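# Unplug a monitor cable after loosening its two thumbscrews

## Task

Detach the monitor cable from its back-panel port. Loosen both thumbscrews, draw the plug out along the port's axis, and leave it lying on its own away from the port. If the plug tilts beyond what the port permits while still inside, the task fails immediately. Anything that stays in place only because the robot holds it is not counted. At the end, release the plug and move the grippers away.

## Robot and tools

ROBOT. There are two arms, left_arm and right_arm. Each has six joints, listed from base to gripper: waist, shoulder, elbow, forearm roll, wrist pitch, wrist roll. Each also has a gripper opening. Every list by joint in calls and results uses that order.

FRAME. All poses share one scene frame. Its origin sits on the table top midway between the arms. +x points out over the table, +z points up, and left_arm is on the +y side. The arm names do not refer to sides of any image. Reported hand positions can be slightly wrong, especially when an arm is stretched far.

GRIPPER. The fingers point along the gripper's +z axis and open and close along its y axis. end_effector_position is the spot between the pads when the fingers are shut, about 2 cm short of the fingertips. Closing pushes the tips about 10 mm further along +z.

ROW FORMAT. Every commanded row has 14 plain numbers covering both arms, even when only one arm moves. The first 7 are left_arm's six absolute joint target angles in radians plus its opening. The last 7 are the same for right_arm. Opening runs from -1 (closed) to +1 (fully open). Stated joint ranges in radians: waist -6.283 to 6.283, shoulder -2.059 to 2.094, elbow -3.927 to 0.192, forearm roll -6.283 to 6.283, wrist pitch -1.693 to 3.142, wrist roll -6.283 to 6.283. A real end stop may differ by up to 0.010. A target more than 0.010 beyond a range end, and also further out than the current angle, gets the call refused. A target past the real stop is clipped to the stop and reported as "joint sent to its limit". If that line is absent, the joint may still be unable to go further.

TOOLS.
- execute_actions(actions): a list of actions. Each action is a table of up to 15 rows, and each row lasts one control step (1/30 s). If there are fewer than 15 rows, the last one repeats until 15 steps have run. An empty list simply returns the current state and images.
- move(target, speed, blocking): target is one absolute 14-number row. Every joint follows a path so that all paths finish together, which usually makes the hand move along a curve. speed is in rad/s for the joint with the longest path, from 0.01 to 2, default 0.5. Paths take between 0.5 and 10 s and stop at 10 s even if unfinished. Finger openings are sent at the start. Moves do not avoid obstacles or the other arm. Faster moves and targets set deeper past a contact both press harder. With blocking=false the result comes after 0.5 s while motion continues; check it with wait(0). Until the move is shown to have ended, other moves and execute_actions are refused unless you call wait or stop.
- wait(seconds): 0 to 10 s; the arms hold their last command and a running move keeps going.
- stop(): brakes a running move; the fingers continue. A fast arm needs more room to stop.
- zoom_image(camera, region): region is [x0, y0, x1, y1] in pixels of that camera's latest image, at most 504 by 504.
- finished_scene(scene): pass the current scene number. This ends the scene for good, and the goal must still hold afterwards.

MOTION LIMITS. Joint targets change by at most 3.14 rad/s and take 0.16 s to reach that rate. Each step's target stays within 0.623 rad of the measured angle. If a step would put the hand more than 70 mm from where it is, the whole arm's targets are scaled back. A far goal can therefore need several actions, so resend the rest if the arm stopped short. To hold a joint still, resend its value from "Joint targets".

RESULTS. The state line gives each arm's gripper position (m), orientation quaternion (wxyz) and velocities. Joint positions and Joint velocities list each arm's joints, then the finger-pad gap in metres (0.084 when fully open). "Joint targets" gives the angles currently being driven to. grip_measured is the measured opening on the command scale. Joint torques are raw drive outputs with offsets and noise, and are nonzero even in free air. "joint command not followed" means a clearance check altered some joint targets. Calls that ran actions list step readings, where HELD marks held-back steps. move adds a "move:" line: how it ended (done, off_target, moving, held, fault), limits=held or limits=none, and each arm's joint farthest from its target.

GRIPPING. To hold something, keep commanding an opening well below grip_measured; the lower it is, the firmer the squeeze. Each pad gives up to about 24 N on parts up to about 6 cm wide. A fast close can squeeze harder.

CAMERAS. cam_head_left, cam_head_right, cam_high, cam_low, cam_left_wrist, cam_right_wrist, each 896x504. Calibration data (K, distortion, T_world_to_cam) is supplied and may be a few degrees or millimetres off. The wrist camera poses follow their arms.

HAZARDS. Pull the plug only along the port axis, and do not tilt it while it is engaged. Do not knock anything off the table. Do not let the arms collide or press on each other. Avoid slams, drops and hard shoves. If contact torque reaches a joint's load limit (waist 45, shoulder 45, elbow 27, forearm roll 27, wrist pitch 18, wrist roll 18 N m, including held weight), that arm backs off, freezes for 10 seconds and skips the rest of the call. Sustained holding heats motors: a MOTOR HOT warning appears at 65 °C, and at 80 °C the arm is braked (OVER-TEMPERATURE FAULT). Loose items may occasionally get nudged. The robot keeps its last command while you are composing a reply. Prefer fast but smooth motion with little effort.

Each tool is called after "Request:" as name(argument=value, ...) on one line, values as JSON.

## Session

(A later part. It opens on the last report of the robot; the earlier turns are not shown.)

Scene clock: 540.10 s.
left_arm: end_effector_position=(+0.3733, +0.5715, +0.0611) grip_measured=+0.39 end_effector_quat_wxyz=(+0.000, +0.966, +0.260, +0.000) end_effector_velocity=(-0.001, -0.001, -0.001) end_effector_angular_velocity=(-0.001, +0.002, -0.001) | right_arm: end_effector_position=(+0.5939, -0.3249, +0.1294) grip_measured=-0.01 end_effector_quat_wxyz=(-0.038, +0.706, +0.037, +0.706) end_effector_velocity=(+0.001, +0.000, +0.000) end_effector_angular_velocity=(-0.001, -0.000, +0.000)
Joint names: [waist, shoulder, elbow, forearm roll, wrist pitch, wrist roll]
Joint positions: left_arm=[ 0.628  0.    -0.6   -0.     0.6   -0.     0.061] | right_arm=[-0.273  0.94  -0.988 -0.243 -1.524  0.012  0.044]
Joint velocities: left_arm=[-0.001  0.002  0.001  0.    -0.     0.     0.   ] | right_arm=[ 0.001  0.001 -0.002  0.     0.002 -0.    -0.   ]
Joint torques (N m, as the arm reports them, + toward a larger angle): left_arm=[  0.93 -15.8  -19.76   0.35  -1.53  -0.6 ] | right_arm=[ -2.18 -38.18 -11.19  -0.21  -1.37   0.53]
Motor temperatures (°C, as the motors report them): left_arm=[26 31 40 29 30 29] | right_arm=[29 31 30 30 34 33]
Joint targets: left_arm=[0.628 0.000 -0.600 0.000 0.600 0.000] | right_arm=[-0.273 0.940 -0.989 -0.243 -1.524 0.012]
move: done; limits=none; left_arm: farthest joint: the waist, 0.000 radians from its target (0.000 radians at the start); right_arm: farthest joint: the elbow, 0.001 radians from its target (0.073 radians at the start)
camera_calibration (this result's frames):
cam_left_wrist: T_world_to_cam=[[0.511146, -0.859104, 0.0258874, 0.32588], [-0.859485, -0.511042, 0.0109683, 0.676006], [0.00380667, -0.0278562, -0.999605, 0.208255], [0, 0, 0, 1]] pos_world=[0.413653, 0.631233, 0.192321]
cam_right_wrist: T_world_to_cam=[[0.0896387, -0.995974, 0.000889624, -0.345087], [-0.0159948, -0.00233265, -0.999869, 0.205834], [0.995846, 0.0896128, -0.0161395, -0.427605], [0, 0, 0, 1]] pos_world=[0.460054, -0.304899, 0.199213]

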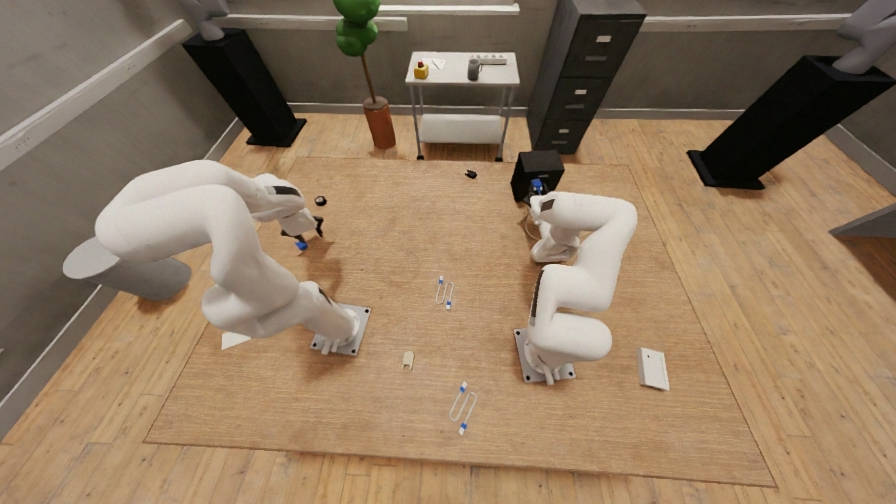

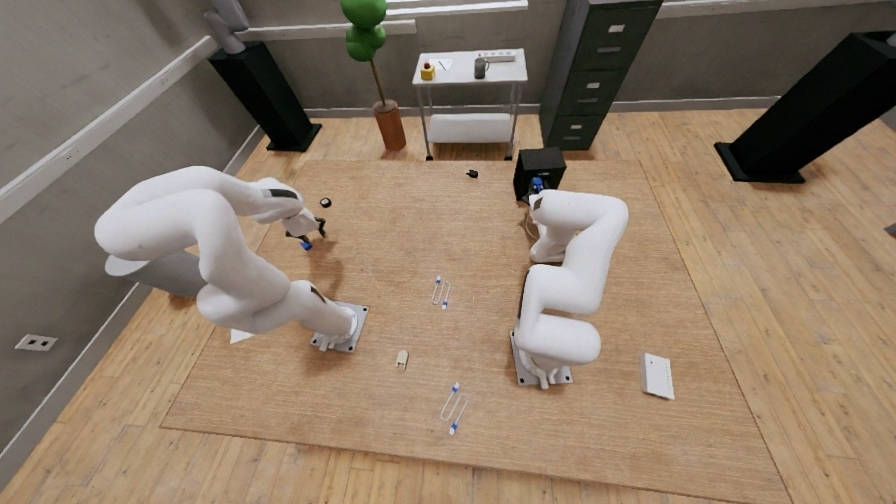

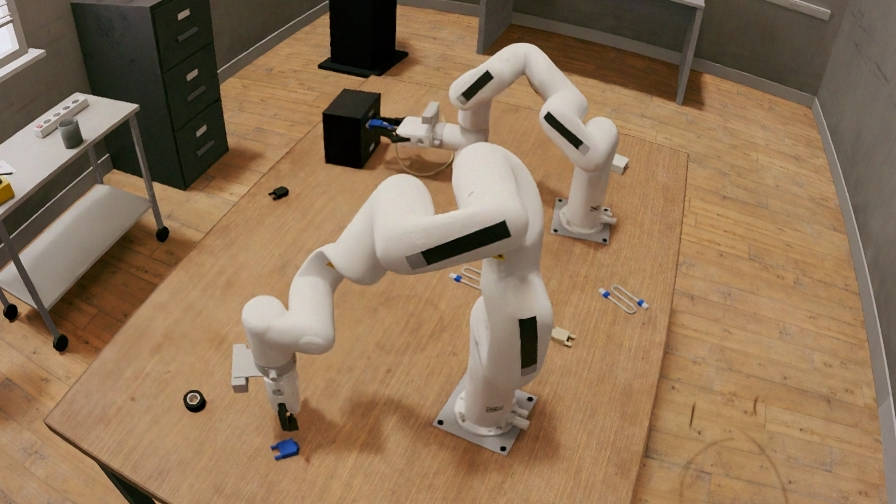

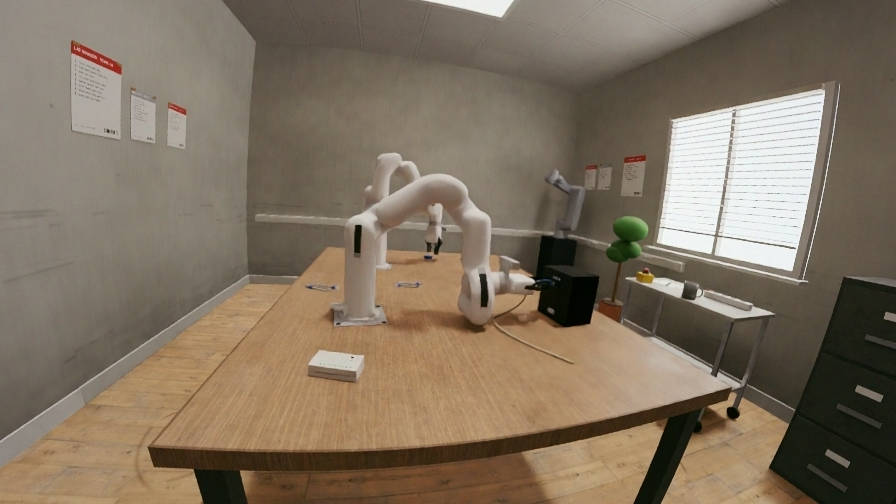

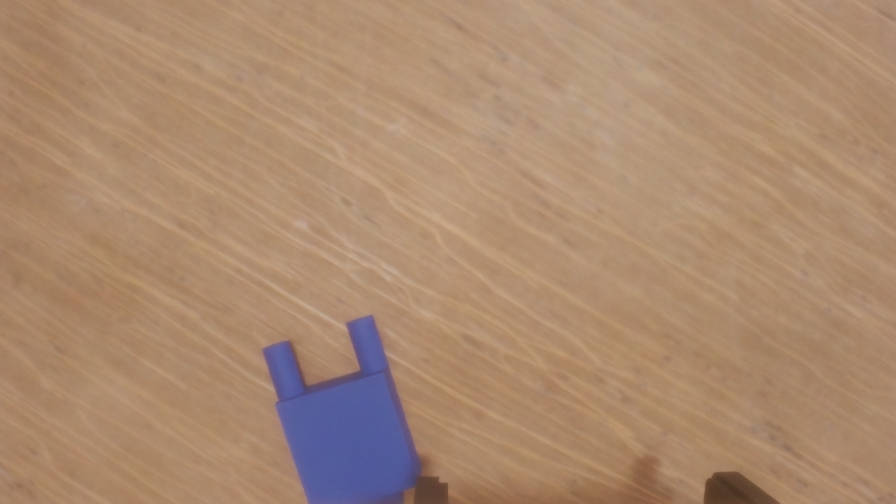

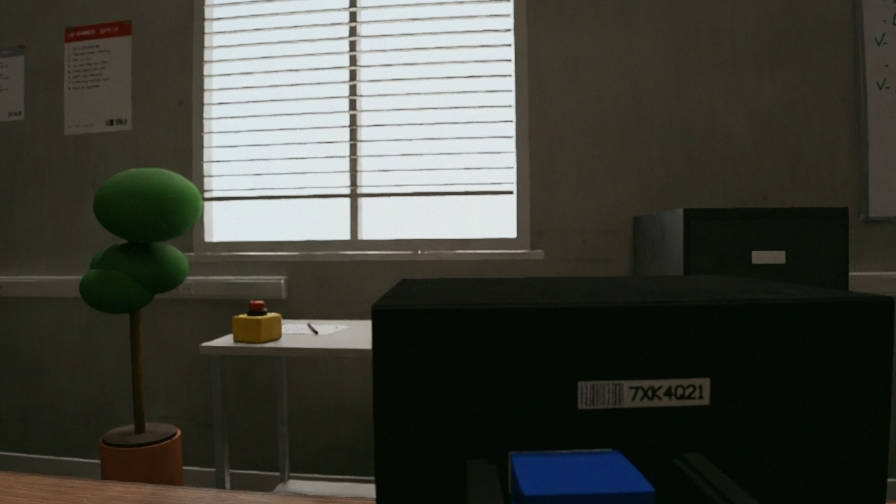

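Palm presses the cable; back 15%, close, then pull.

Request:
move(target=[0.628,0,-0.6,0,0.6,0,0.4,-0.2745,0.9371,-0.978,-0.245,-1.5317,0.010,0], speed=0.03)

Request:
move(target=[0.628,0,-0.6,0,0.6,0,0.4,-0.2745,0.9371,-0.978,-0.245,-1.5317,0.010,-0.5])

Request:
move(target=[0.628,0,-0.6,0,0.6,0,0.4,-0.2803,0.9295,-0.9455,-0.251,-1.556,0.005,-0.5], speed=0.015)

Scene clock: 560.57 s.
left_arm: end_effector_position=(+0.3733, +0.5715, +0.0611) grip_measured=+0.39 end_effector_quat_wxyz=(+0.000, +0.966, +0.260, +0.000) end_effector_velocity=(+0.000, -0.000, -0.000) end_effector_angular_velocity=(+0.000, +0.000, -0.001) | right_arm: end_effector_position=(+0.5909, -0.3249, +0.1296) grip_measured=-0.01 end_effector_quat_wxyz=(-0.038, +0.706, +0.038, +0.706) end_effector_velocity=(-0.001, -0.000, -0.001) end_effector_angular_velocity=(+0.001, +0.001, -0.000)
Joint names: [waist, shoulder, elbow, forearm roll, wrist pitch, wrist roll]
Joint positions: left_arm=[ 0.628 -0.    -0.6    0.     0.6   -0.     0.061] | right_arm=[-0.274  0.937 -0.978 -0.245 -1.532  0.01   0.044]
Joint velocities: left_arm=[-0.     0.    -0.     0.001 -0.     0.     0.   ] | right_arm=[-0.001  0.     0.002 -0.001 -0.001  0.001  0.   ]
Joint torques (N m, as the arm reports them, + toward a larger angle): left_arm=[  1.2  -14.71 -19.72  -0.13  -1.4   -0.43] | right_arm=[ -1.08 -34.98  -9.2   -0.13  -1.24   0.36]
Motor temperatures (°C, as the motors report them): left_arm=[26 31 40 29 30 29] | right_arm=[29 31 30 30 34 33]
Joint targets: left_arm=[0.628 0.000 -0.600 0.000 0.600 0.000] | right_arm=[-0.274 0.937 -0.978 -0.245 -1.532 0.010]
move: done; limits=none; left_arm: farthest joint: the waist, 0.000 radians from its target (0.000 radians at the start); right_arm: farthest joint: the waist, 0.000 radians from its target (0.001 radians at the start)
camera_calibration (this result's frames):
cam_left_wrist: T_world_to_cam=[[0.511146, -0.859104, 0.0258874, 0.32588], [-0.859485, -0.511043, 0.0109681, 0.676006], [0.00380681, -0.0278561, -0.999605, 0.208254], [0, 0, 0, 1]] pos_world=[0.413653, 0.631233, 0.192321]
cam_right_wrist: T_world_to_cam=[[0.0903649, -0.995908, 0.00107975, -0.345251], [-0.0152732, -0.00246989, -0.99988, 0.205485], [0.995792, 0.0903376, -0.0154339, -0.424454], [0, 0, 0, 1]] pos_world=[0.457005, -0.304986, 0.199282]

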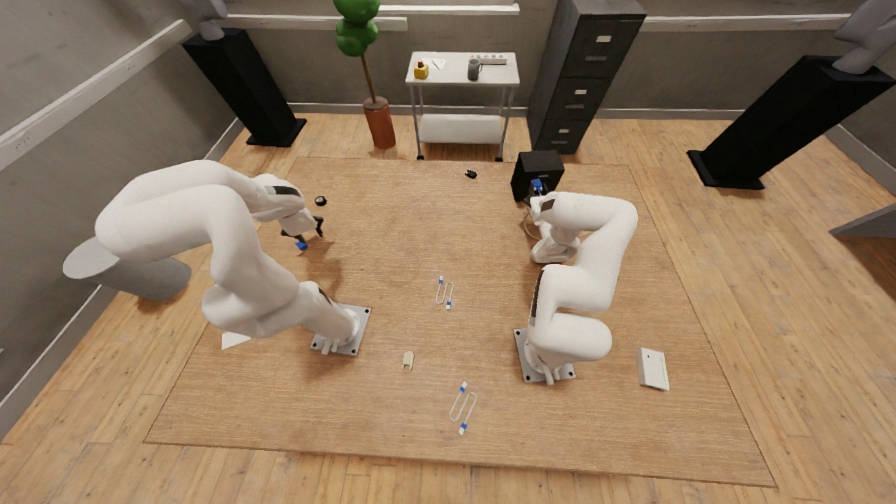

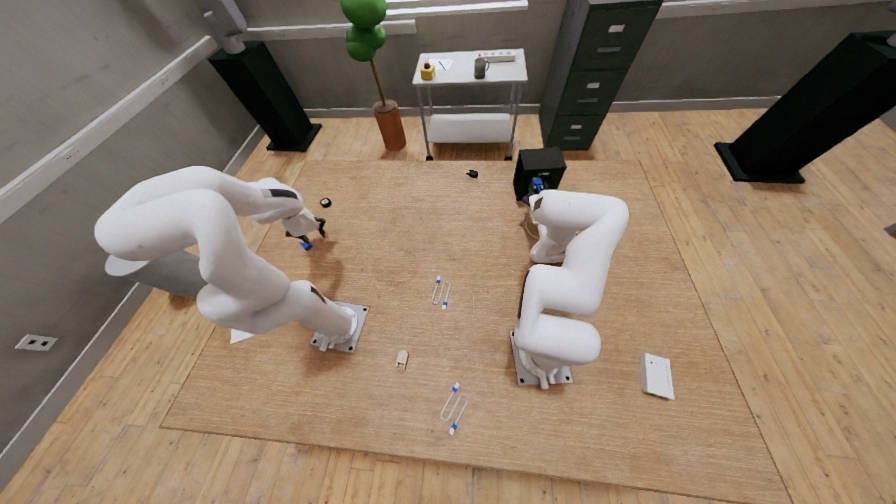

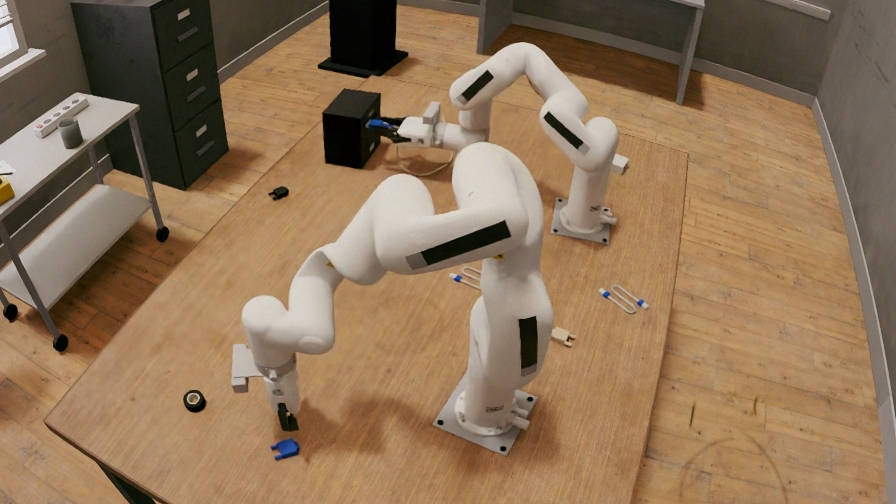

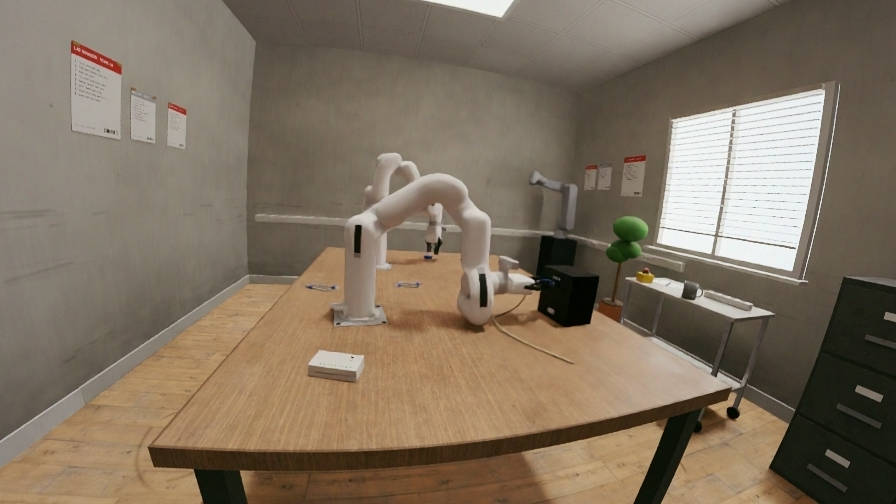

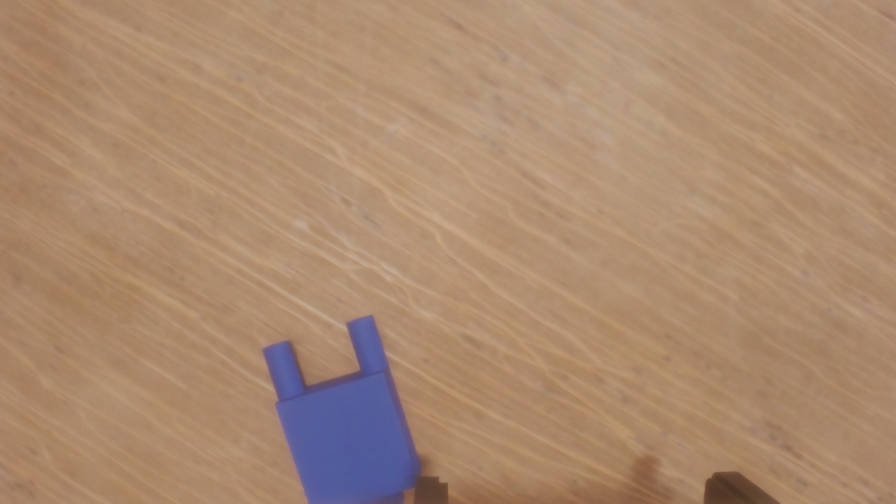

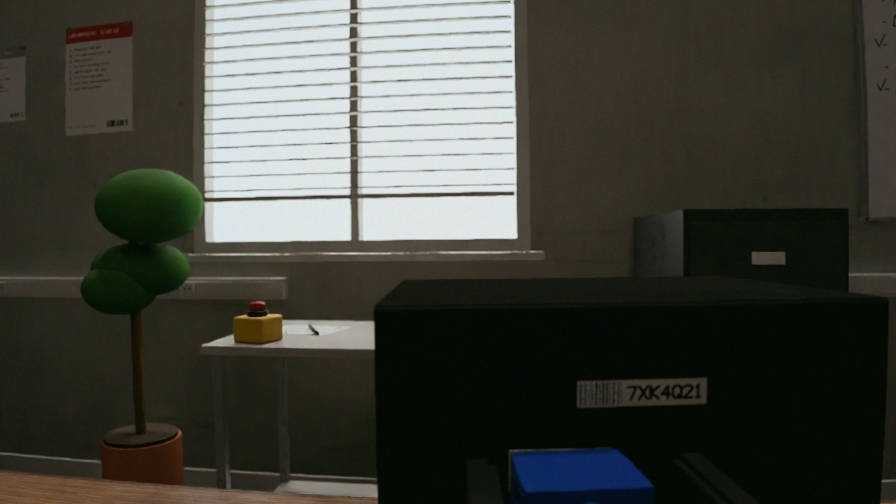

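Scene clock: 561.27 s.
left_arm: end_effector_position=(+0.3733, +0.5715, +0.0611) grip_measured=+0.39 end_effector_quat_wxyz=(+0.000, +0.966, +0.260, +0.000) end_effector_velocity=(-0.000, -0.000, -0.000) end_effector_angular_velocity=(-0.000, +0.000, +0.000) | right_arm: end_effector_position=(+0.5908, -0.3250, +0.1295) grip_measured=-0.29 end_effector_quat_wxyz=(-0.038, +0.706, +0.038, +0.706) end_effector_velocity=(+0.000, +0.001, +0.001) end_effector_angular_velocity=(-0.001, -0.000, +0.001)
Joint names: [waist, shoulder, elbow, forearm roll, wrist pitch, wrist roll]
Joint positions: left_arm=[ 0.628 -0.    -0.6    0.     0.6    0.     0.061] | right_arm=[-0.275  0.937 -0.978 -0.245 -1.532  0.01   0.031]
Joint velocities: left_arm=[-0.     0.001  0.     0.    -0.    -0.     0.   ] | right_arm=[ 0.001 -0.001  0.    -0.     0.001 -0.001  0.   ]
Joint torques (N m, as the arm reports them, + toward a larger angle): left_arm=[  0.45 -15.57 -19.44   0.37  -1.18  -0.89] | right_arm=[ -0.33 -34.94  -9.54  -0.27  -1.01   0.39]
Motor temperatures (°C, as the motors report them): left_arm=[26 31 40 29 30 29] | right_arm=[29 31 30 30 34 33]
Joint targets: left_arm=[0.628 0.000 -0.600 0.000 0.600 0.000] | right_arm=[-0.274 0.937 -0.978 -0.245 -1.532 0.010]
move: done; limits=none; left_arm: farthest joint: the waist, 0.000 radians from its target (0.000 radians at the start); right_arm: farthest joint: the waist, 0.000 radians from its target (0.000 radians at the start)
camera_calibration (this result's frames):
cam_left_wrist: T_world_to_cam=[[0.511146, -0.859104, 0.0258874, 0.32588], [-0.859486, -0.511042, 0.0109682, 0.676006], [0.00380677, -0.0278562, -0.999605, 0.208254], [0, 0, 0, 1]] pos_world=[0.413653, 0.631233, 0.192321]
cam_right_wrist: T_world_to_cam=[[0.0901498, -0.995928, 0.00103264, -0.345217], [-0.0154455, -0.00243484, -0.999878, 0.205515], [0.995808, 0.0901229, -0.0156021, -0.424417], [0, 0, 0, 1]] pos_world=[0.456934, -0.305061, 0.199225]

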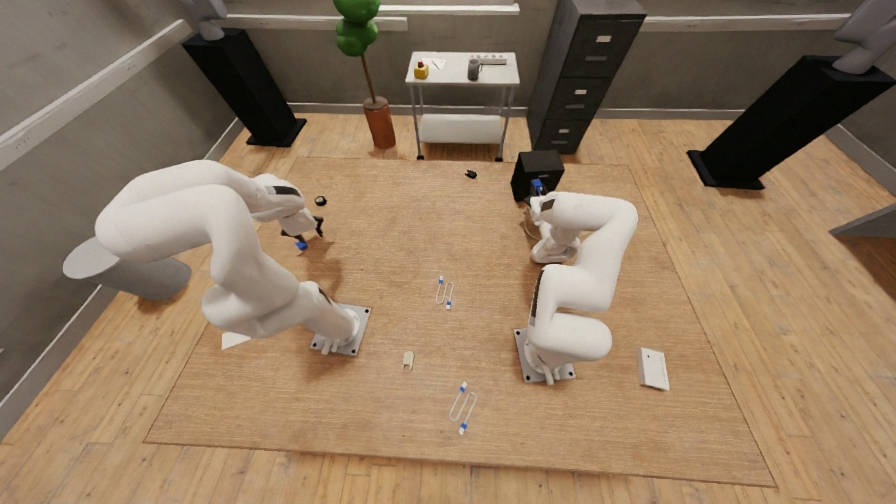

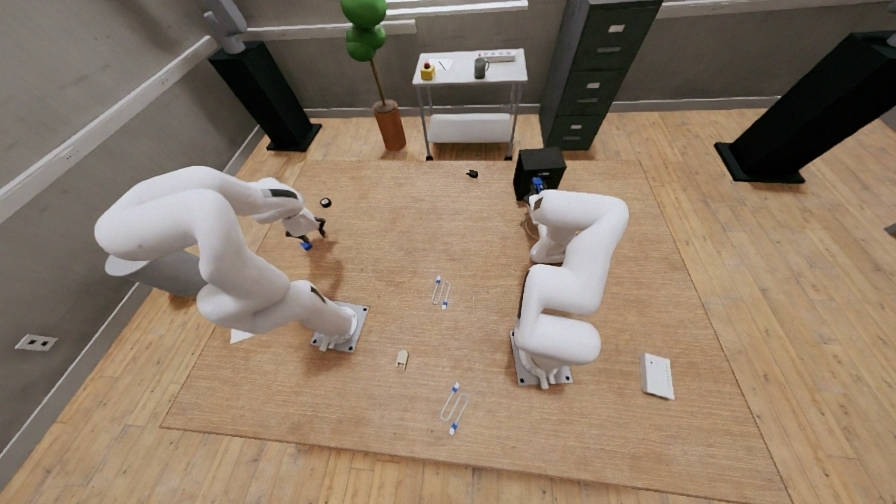

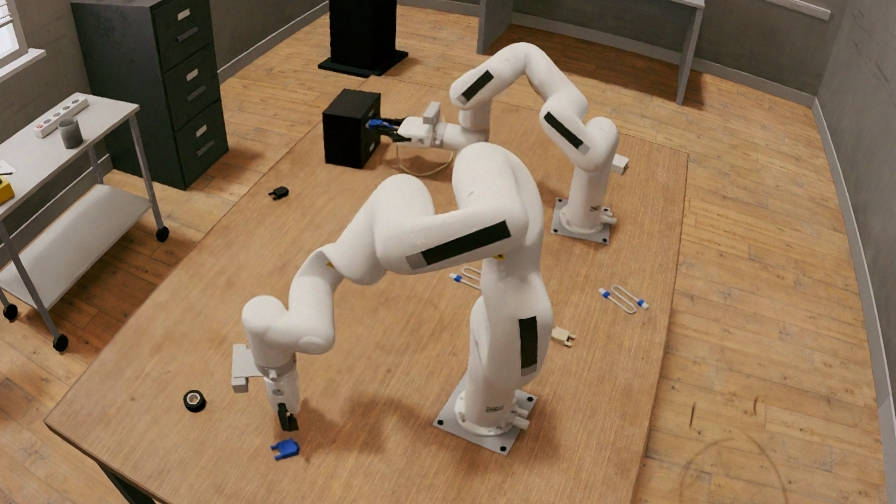

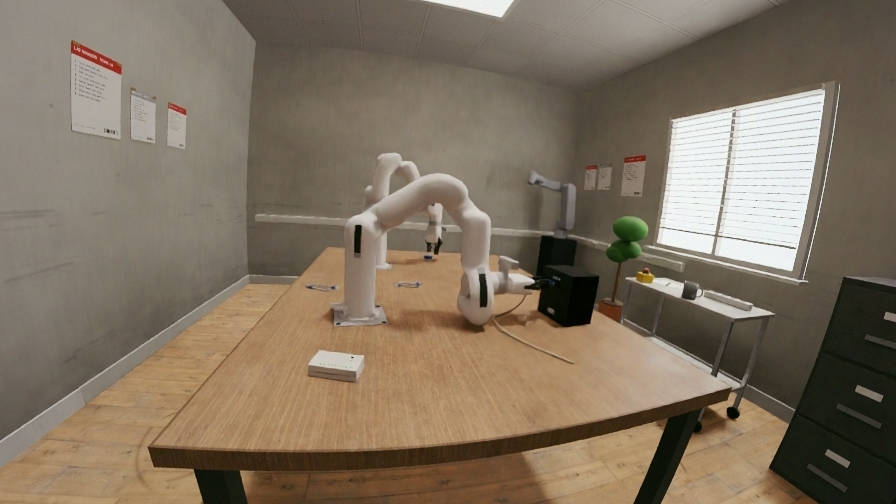

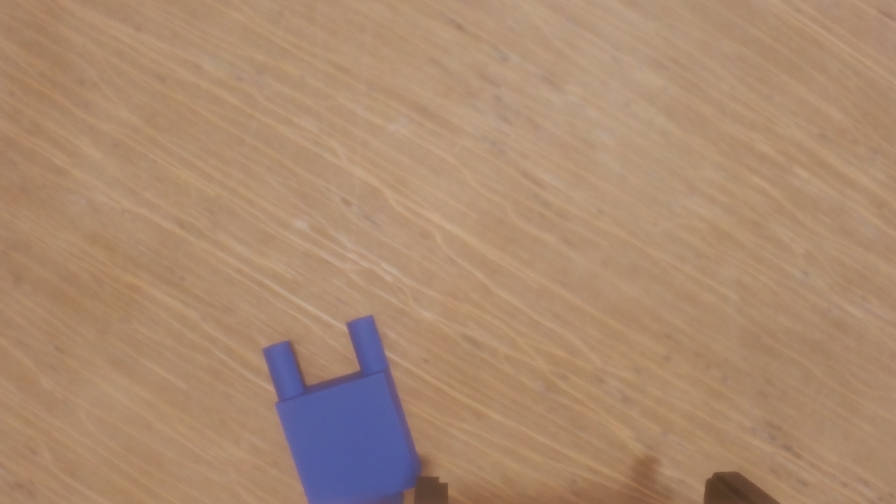

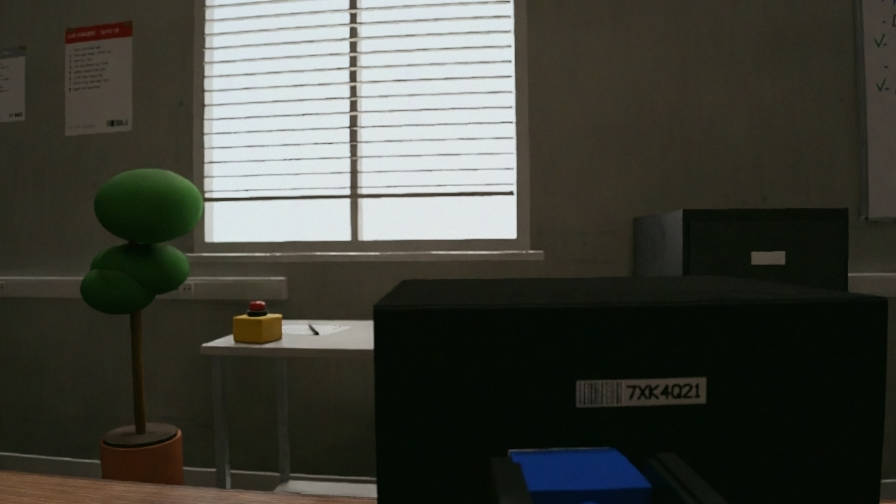

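Scene clock: 563.67 s.
left_arm: end_effector_position=(+0.3733, +0.5715, +0.0611) grip_measured=+0.39 end_effector_quat_wxyz=(+0.000, +0.966, +0.260, +0.000) end_effector_velocity=(-0.000, -0.000, -0.000) end_effector_angular_velocity=(-0.001, +0.000, -0.001) | right_arm: end_effector_position=(+0.5814, -0.3257, +0.1294) grip_measured=-0.30 end_effector_quat_wxyz=(-0.038, +0.706, +0.038, +0.706) end_effector_velocity=(-0.000, -0.000, +0.000) end_effector_angular_velocity=(+0.001, +0.000, -0.000)
Joint names: [waist, shoulder, elbow, forearm roll, wrist pitch, wrist roll]
Joint positions: left_arm=[ 0.628 -0.    -0.6    0.     0.6   -0.     0.061] | right_arm=[-0.28   0.929 -0.946 -0.251 -1.556  0.005  0.031]
Joint velocities: left_arm=[-0.001  0.     0.001 -0.001 -0.001  0.001 -0.   ] | right_arm=[-0.001 -0.001  0.001 -0.     0.     0.001 -0.   ]
Joint torques (N m, as the arm reports them, + toward a larger angle): left_arm=[  0.01 -14.99 -19.58   0.46  -1.24  -0.81] | right_arm=[ -9.01 -28.87   3.11   0.54  -3.93   0.37]
Motor temperatures (°C, as the motors report them): left_arm=[26 31 40 29 30 29] | right_arm=[29 31 30 30 34 33]
Joint targets: left_arm=[0.628 0.000 -0.600 0.000 0.600 0.000] | right_arm=[-0.280 0.929 -0.946 -0.251 -1.556 0.005]
move: done; limits=none; left_arm: farthest joint: the waist, 0.000 radians from its target (0.000 radians at the start); right_arm: farthest joint: the waist, 0.000 radians from its target (0.006 radians at the start)
camera_calibration (this result's frames):
cam_left_wrist: T_world_to_cam=[[0.511146, -0.859104, 0.0258874, 0.32588], [-0.859485, -0.511042, 0.0109684, 0.676006], [0.00380657, -0.0278563, -0.999605, 0.208255], [0, 0, 0, 1]] pos_world=[0.413653, 0.631233, 0.192321]
cam_right_wrist: T_world_to_cam=[[0.0910547, -0.995846, 0.000168382, -0.345526], [-0.0153302, -0.00157077, -0.999881, 0.205486], [0.995728, 0.0910413, -0.0154095, -0.414611], [0, 0, 0, 1]] pos_world=[0.447451, -0.306021, 0.199131]

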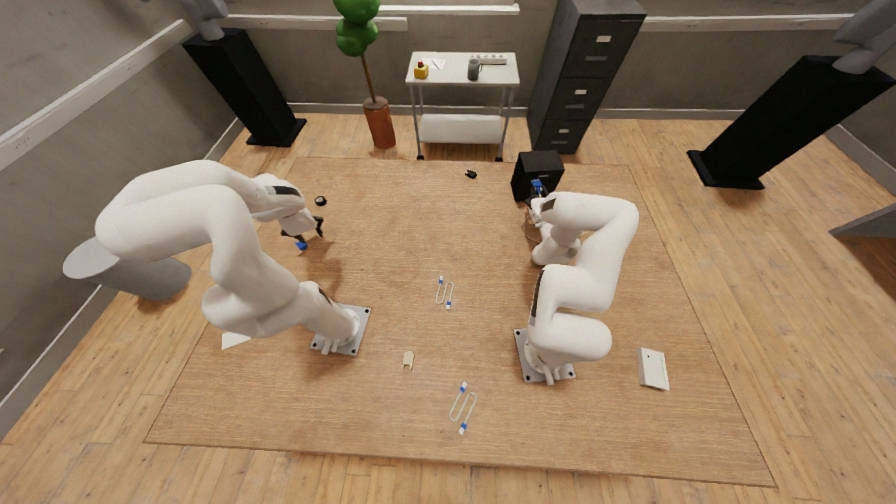

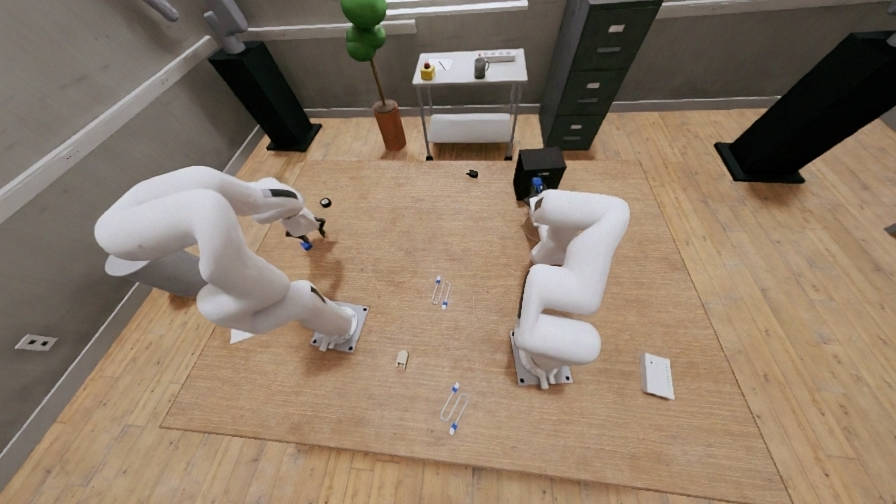

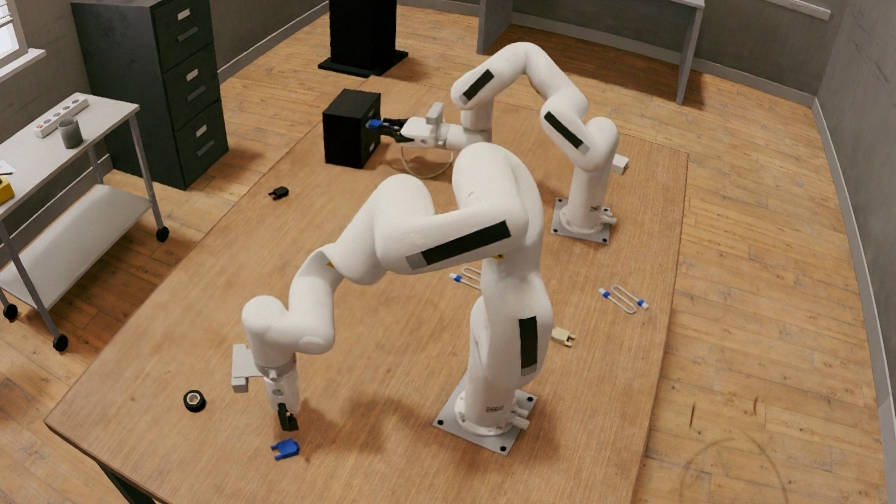

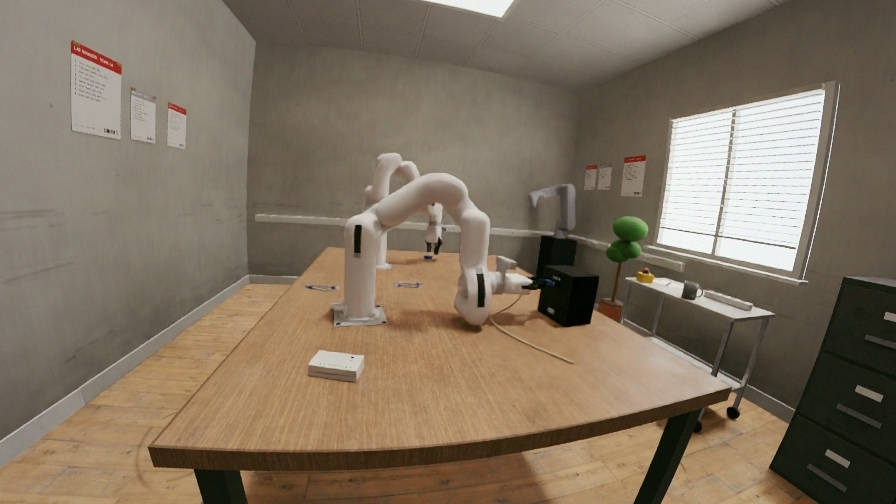

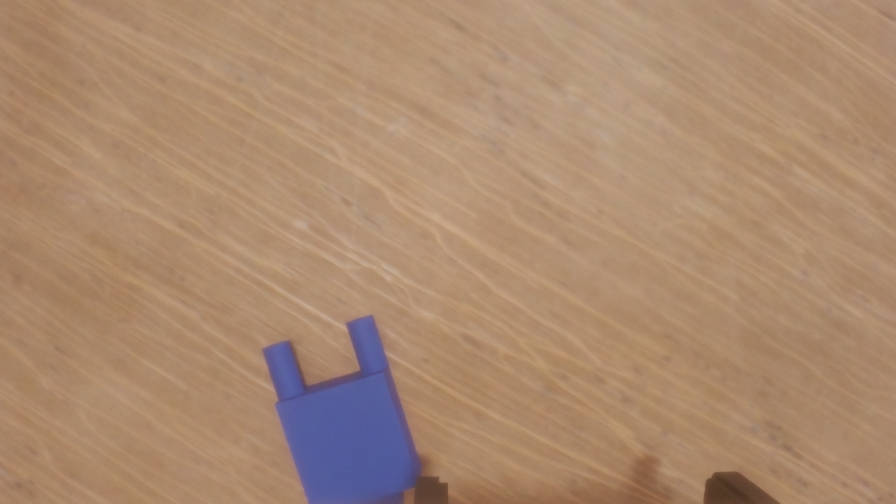

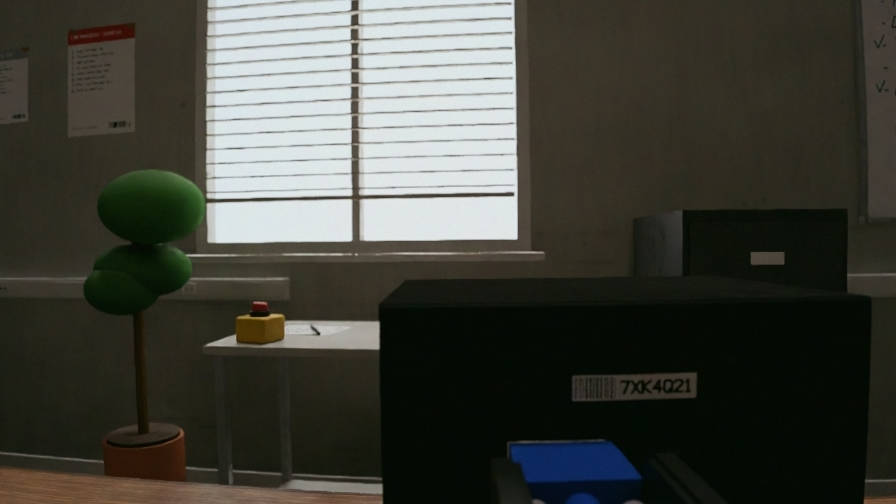

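Request:
execute_actions(actions=[[[0.628,0,-0.6,0,0.6,0,0.4,-0.2803,0.9295,-0.9455,-0.251,-1.556,0.005,0]],[[0.628,0,-0.6,0,0.6,0,0.4,-0.286,0.9237,-0.9166,-0.2565,-1.578,0,0]],[[0.628,0,-0.6,0,0.6,0,0.4,-0.286,0.864,-0.88,-0.2565,-1.556,0,0]],[[0.628,0,-0.6,0,0.6,0,0.4,-0.286,0.804,-0.843,-0.2565,-1.533,0,0]],[[0.628,0,-0.6,0,0.6,0,0.4,-0.286,0.804,-0.843,-0.2565,-1.533,0,0]]])

Scene clock: 592.90 s.
left_arm: end_effector_position=(+0.3733, +0.5715, +0.0611) grip_measured=+0.39 end_effector_quat_wxyz=(+0.000, +0.966, +0.260, +0.000) end_effector_velocity=(+0.000, +0.000, +0.000) end_effector_angular_velocity=(+0.001, -0.001, +0.001) | right_arm: end_effector_position=(+0.5709, -0.3259, +0.1626) grip_measured=-0.01 end_effector_quat_wxyz=(-0.034, +0.706, +0.041, +0.706) end_effector_velocity=(-0.000, +0.000, -0.000) end_effector_angular_velocity=(-0.002, -0.000, +0.000)
Joint names: [waist, shoulder, elbow, forearm roll, wrist pitch, wrist roll]
Joint positions: left_arm=[ 0.628 -0.    -0.6    0.     0.6   -0.     0.061] | right_arm=[-0.286  0.804 -0.843 -0.256 -1.533  0.     0.044]
Joint velocities: left_arm=[ 0.001 -0.001 -0.     0.001 -0.    -0.    -0.   ] | right_arm=[ 0.     0.     0.     0.    -0.    -0.002  0.   ]
Joint torques (N m, as the arm reports them, + toward a larger angle): left_arm=[  0.71 -15.01 -19.48   0.4   -1.31  -0.6 ] | right_arm=[ -2.39 -31.42  -7.39  -0.23  -1.25   0.59]
Motor temperatures (°C, as the motors report them): left_arm=[26 31 40 29 30 29] | right_arm=[29 31 30 30 34 33]
Joint targets: left_arm=[0.628 0.000 -0.600 0.000 0.600 0.000] | right_arm=[-0.286 0.804 -0.843 -0.256 -1.533 0.000]
Step readings (joint positions; steps 1 to 15: 1st action; 16 to 30: 2nd action; 31 to 45: 3rd action; 46 to 60: 4th action; 61 to 75: 5th action):
0: left_arm=[0.628 0.000 -0.600 -0.000 0.600 -0.000] | right_arm=[-0.280 0.930 -0.945 -0.251 -1.556 0.005]
1: left_arm=[0.628 -0.000 -0.600 0.000 0.600 -0.000] | right_arm=[-0.280 0.929 -0.945 -0.251 -1.557 0.005]
2: left_arm=[0.628 -0.000 -0.600 0.000 0.600 -0.000] | right_arm=[-0.282 0.930 -0.941 -0.250 -1.560 0.005]
4: left_arm=[0.628 0.000 -0.600 0.000 0.600 0.000] | right_arm=[-0.284 0.932 -0.938 -0.250 -1.561 0.005]
8: left_arm=[0.628 -0.000 -0.600 0.000 0.600 -0.000] | right_arm=[-0.282 0.931 -0.942 -0.250 -1.558 0.005]
15: left_arm=[0.628 -0.000 -0.600 -0.000 0.600 0.000] | right_arm=[-0.281 0.930 -0.945 -0.251 -1.556 0.005]
16: left_arm=[0.628 -0.000 -0.600 0.000 0.600 0.000] | right_arm=[-0.281 0.930 -0.944 -0.251 -1.557 0.005]
17: left_arm=[0.628 -0.000 -0.600 0.000 0.600 -0.000] | right_arm=[-0.281 0.928 -0.940 -0.252 -1.561 0.004]
19: left_arm=[0.628 -0.000 -0.600 0.000 0.600 -0.000] | right_arm=[-0.284 0.926 -0.927 -0.254 -1.570 0.002]
23: left_arm=[0.628 0.000 -0.600 0.000 0.600 0.000] | right_arm=[-0.286 0.924 -0.919 -0.256 -1.577 0.000]
30: left_arm=[0.628 0.000 -0.600 0.000 0.600 0.000] | right_arm=[-0.286 0.924 -0.917 -0.256 -1.578 0.000]
31: left_arm=[0.628 0.000 -0.600 0.000 0.600 -0.000] | right_arm=[-0.286 0.923 -0.917 -0.256 -1.578 0.000]
32: left_arm=[0.628 -0.000 -0.600 0.000 0.600 -0.000] | right_arm=[-0.286 0.918 -0.912 -0.256 -1.575 0.000]
34: left_arm=[0.628 0.000 -0.600 0.000 0.600 -0.000] | right_arm=[-0.286 0.892 -0.895 -0.257 -1.565 0.000]
38: left_arm=[0.628 0.000 -0.600 0.000 0.600 -0.000] | right_arm=[-0.286 0.868 -0.884 -0.256 -1.558 -0.000]
45: left_arm=[0.628 -0.000 -0.600 0.000 0.600 0.000] | right_arm=[-0.286 0.865 -0.880 -0.256 -1.556 -0.000]
46: left_arm=[0.628 -0.000 -0.600 0.000 0.600 -0.000] | right_arm=[-0.286 0.864 -0.880 -0.256 -1.556 -0.000]
47: left_arm=[0.628 -0.000 -0.600 0.000 0.600 -0.000] | right_arm=[-0.286 0.859 -0.876 -0.256 -1.553 -0.000]
49: left_arm=[0.628 -0.000 -0.600 0.000 0.600 0.000] | right_arm=[-0.286 0.832 -0.858 -0.257 -1.543 -0.000]
53: left_arm=[0.628 -0.000 -0.600 0.000 0.600 -0.000] | right_arm=[-0.286 0.808 -0.847 -0.257 -1.535 0.000]
60: left_arm=[0.628 -0.000 -0.600 0.000 0.600 0.000] | right_arm=[-0.286 0.805 -0.843 -0.256 -1.533 -0.000]
61: left_arm=[0.628 -0.000 -0.600 -0.000 0.600 -0.000] | right_arm=[-0.286 0.805 -0.843 -0.256 -1.533 -0.000]
62: left_arm=[0.628 -0.000 -0.600 -0.000 0.600 -0.000] | right_arm=[-0.286 0.804 -0.843 -0.256 -1.533 -0.000]
64: left_arm=[0.628 -0.000 -0.600 0.000 0.600 -0.000] | right_arm=[-0.286 0.804 -0.843 -0.256 -1.533 -0.000]
68: left_arm=[0.628 -0.000 -0.600 0.000 0.600 -0.000] | right_arm=[-0.286 0.804 -0.843 -0.256 -1.533 -0.000]
75: Joint positions above
camera_calibration (this result's frames):
cam_left_wrist: T_world_to_cam=[[0.511146, -0.859104, 0.0258874, 0.32588], [-0.859485, -0.511042, 0.0109683, 0.676006], [0.00380666, -0.0278562, -0.999605, 0.208255], [0, 0, 0, 1]] pos_world=[0.413653, 0.631233, 0.192321]
cam_right_wrist: T_world_to_cam=[[0.0903948, -0.995845, 0.0110044, -0.346161], [-0.0151786, -0.0124259, -0.999808, 0.234905], [0.99579, 0.0902104, -0.0162388, -0.403849], [0, 0, 0, 1]] pos_world=[0.437006, -0.305373, 0.232111]

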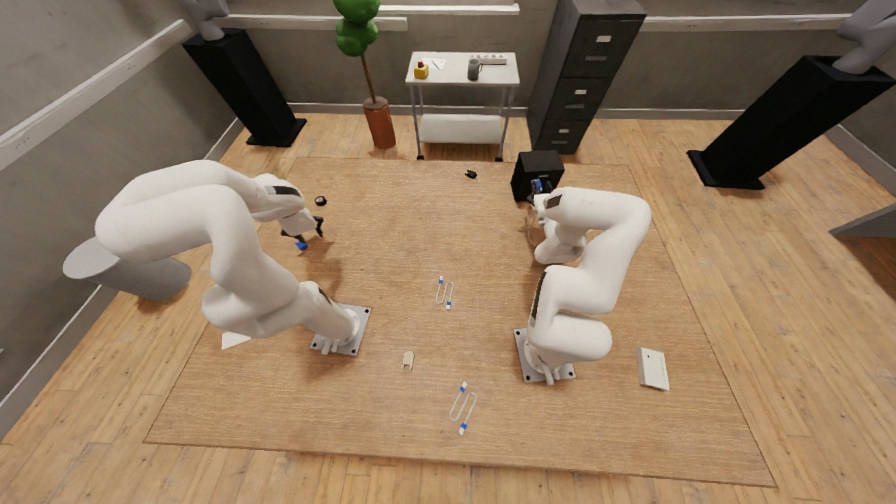

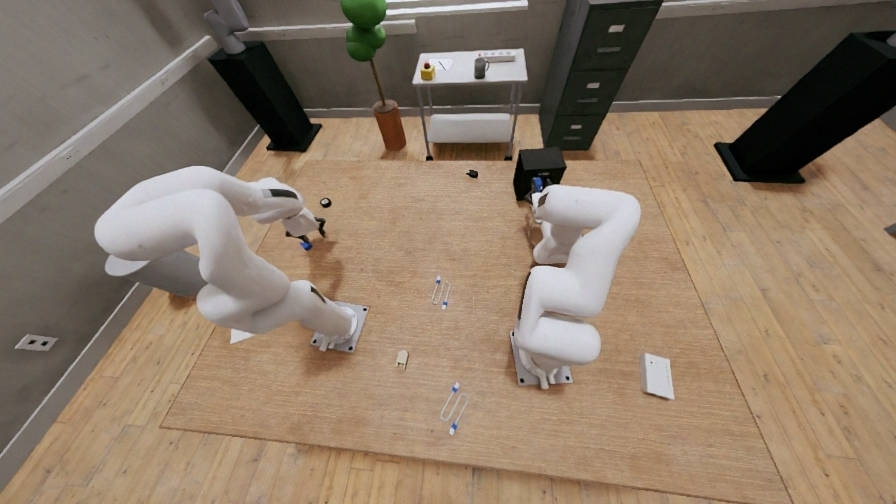

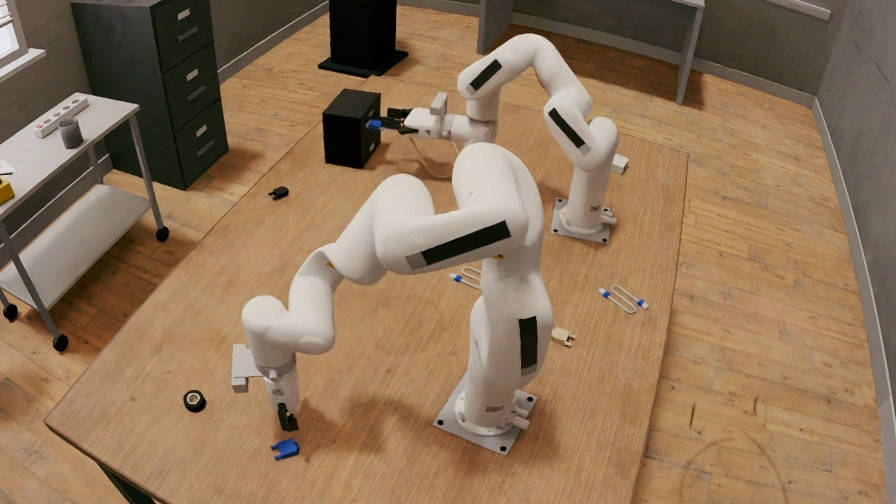

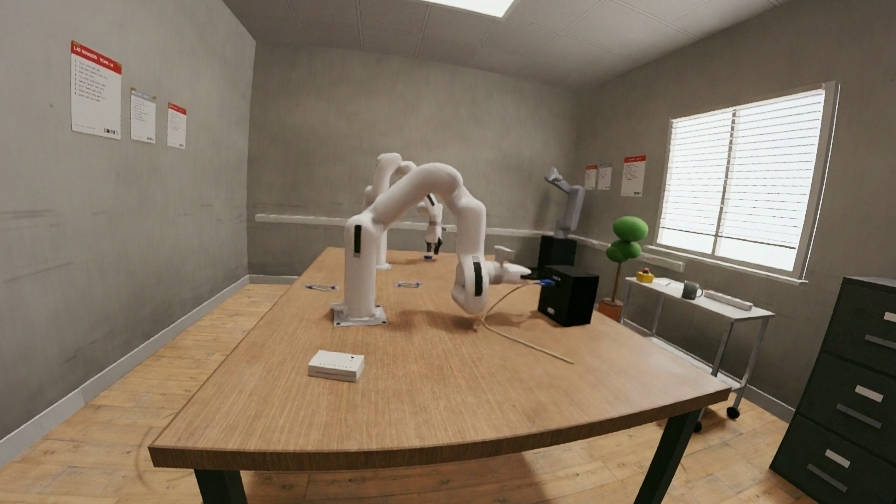

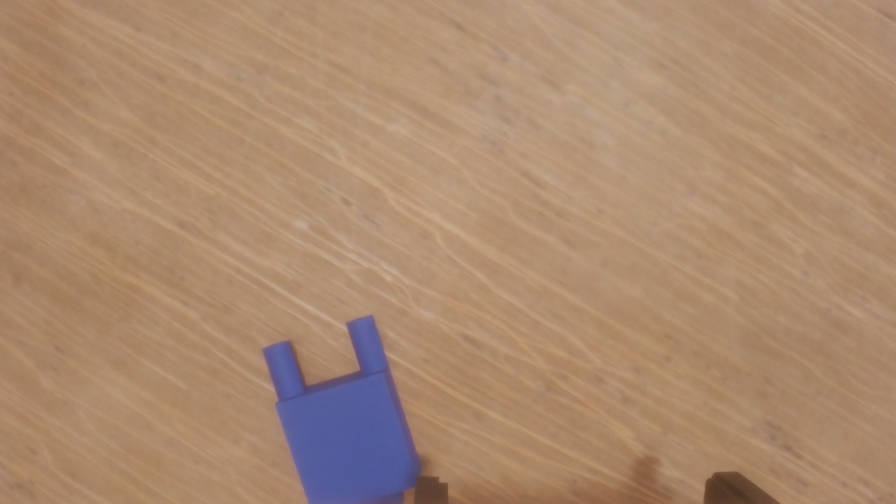

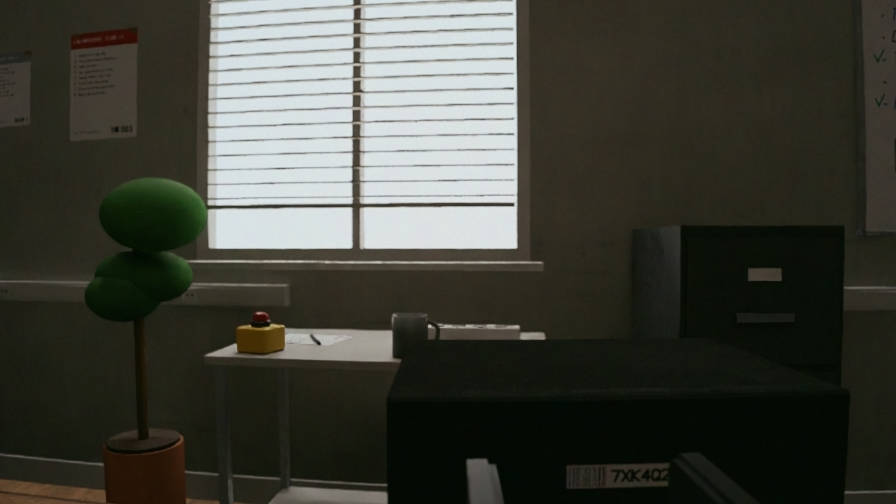

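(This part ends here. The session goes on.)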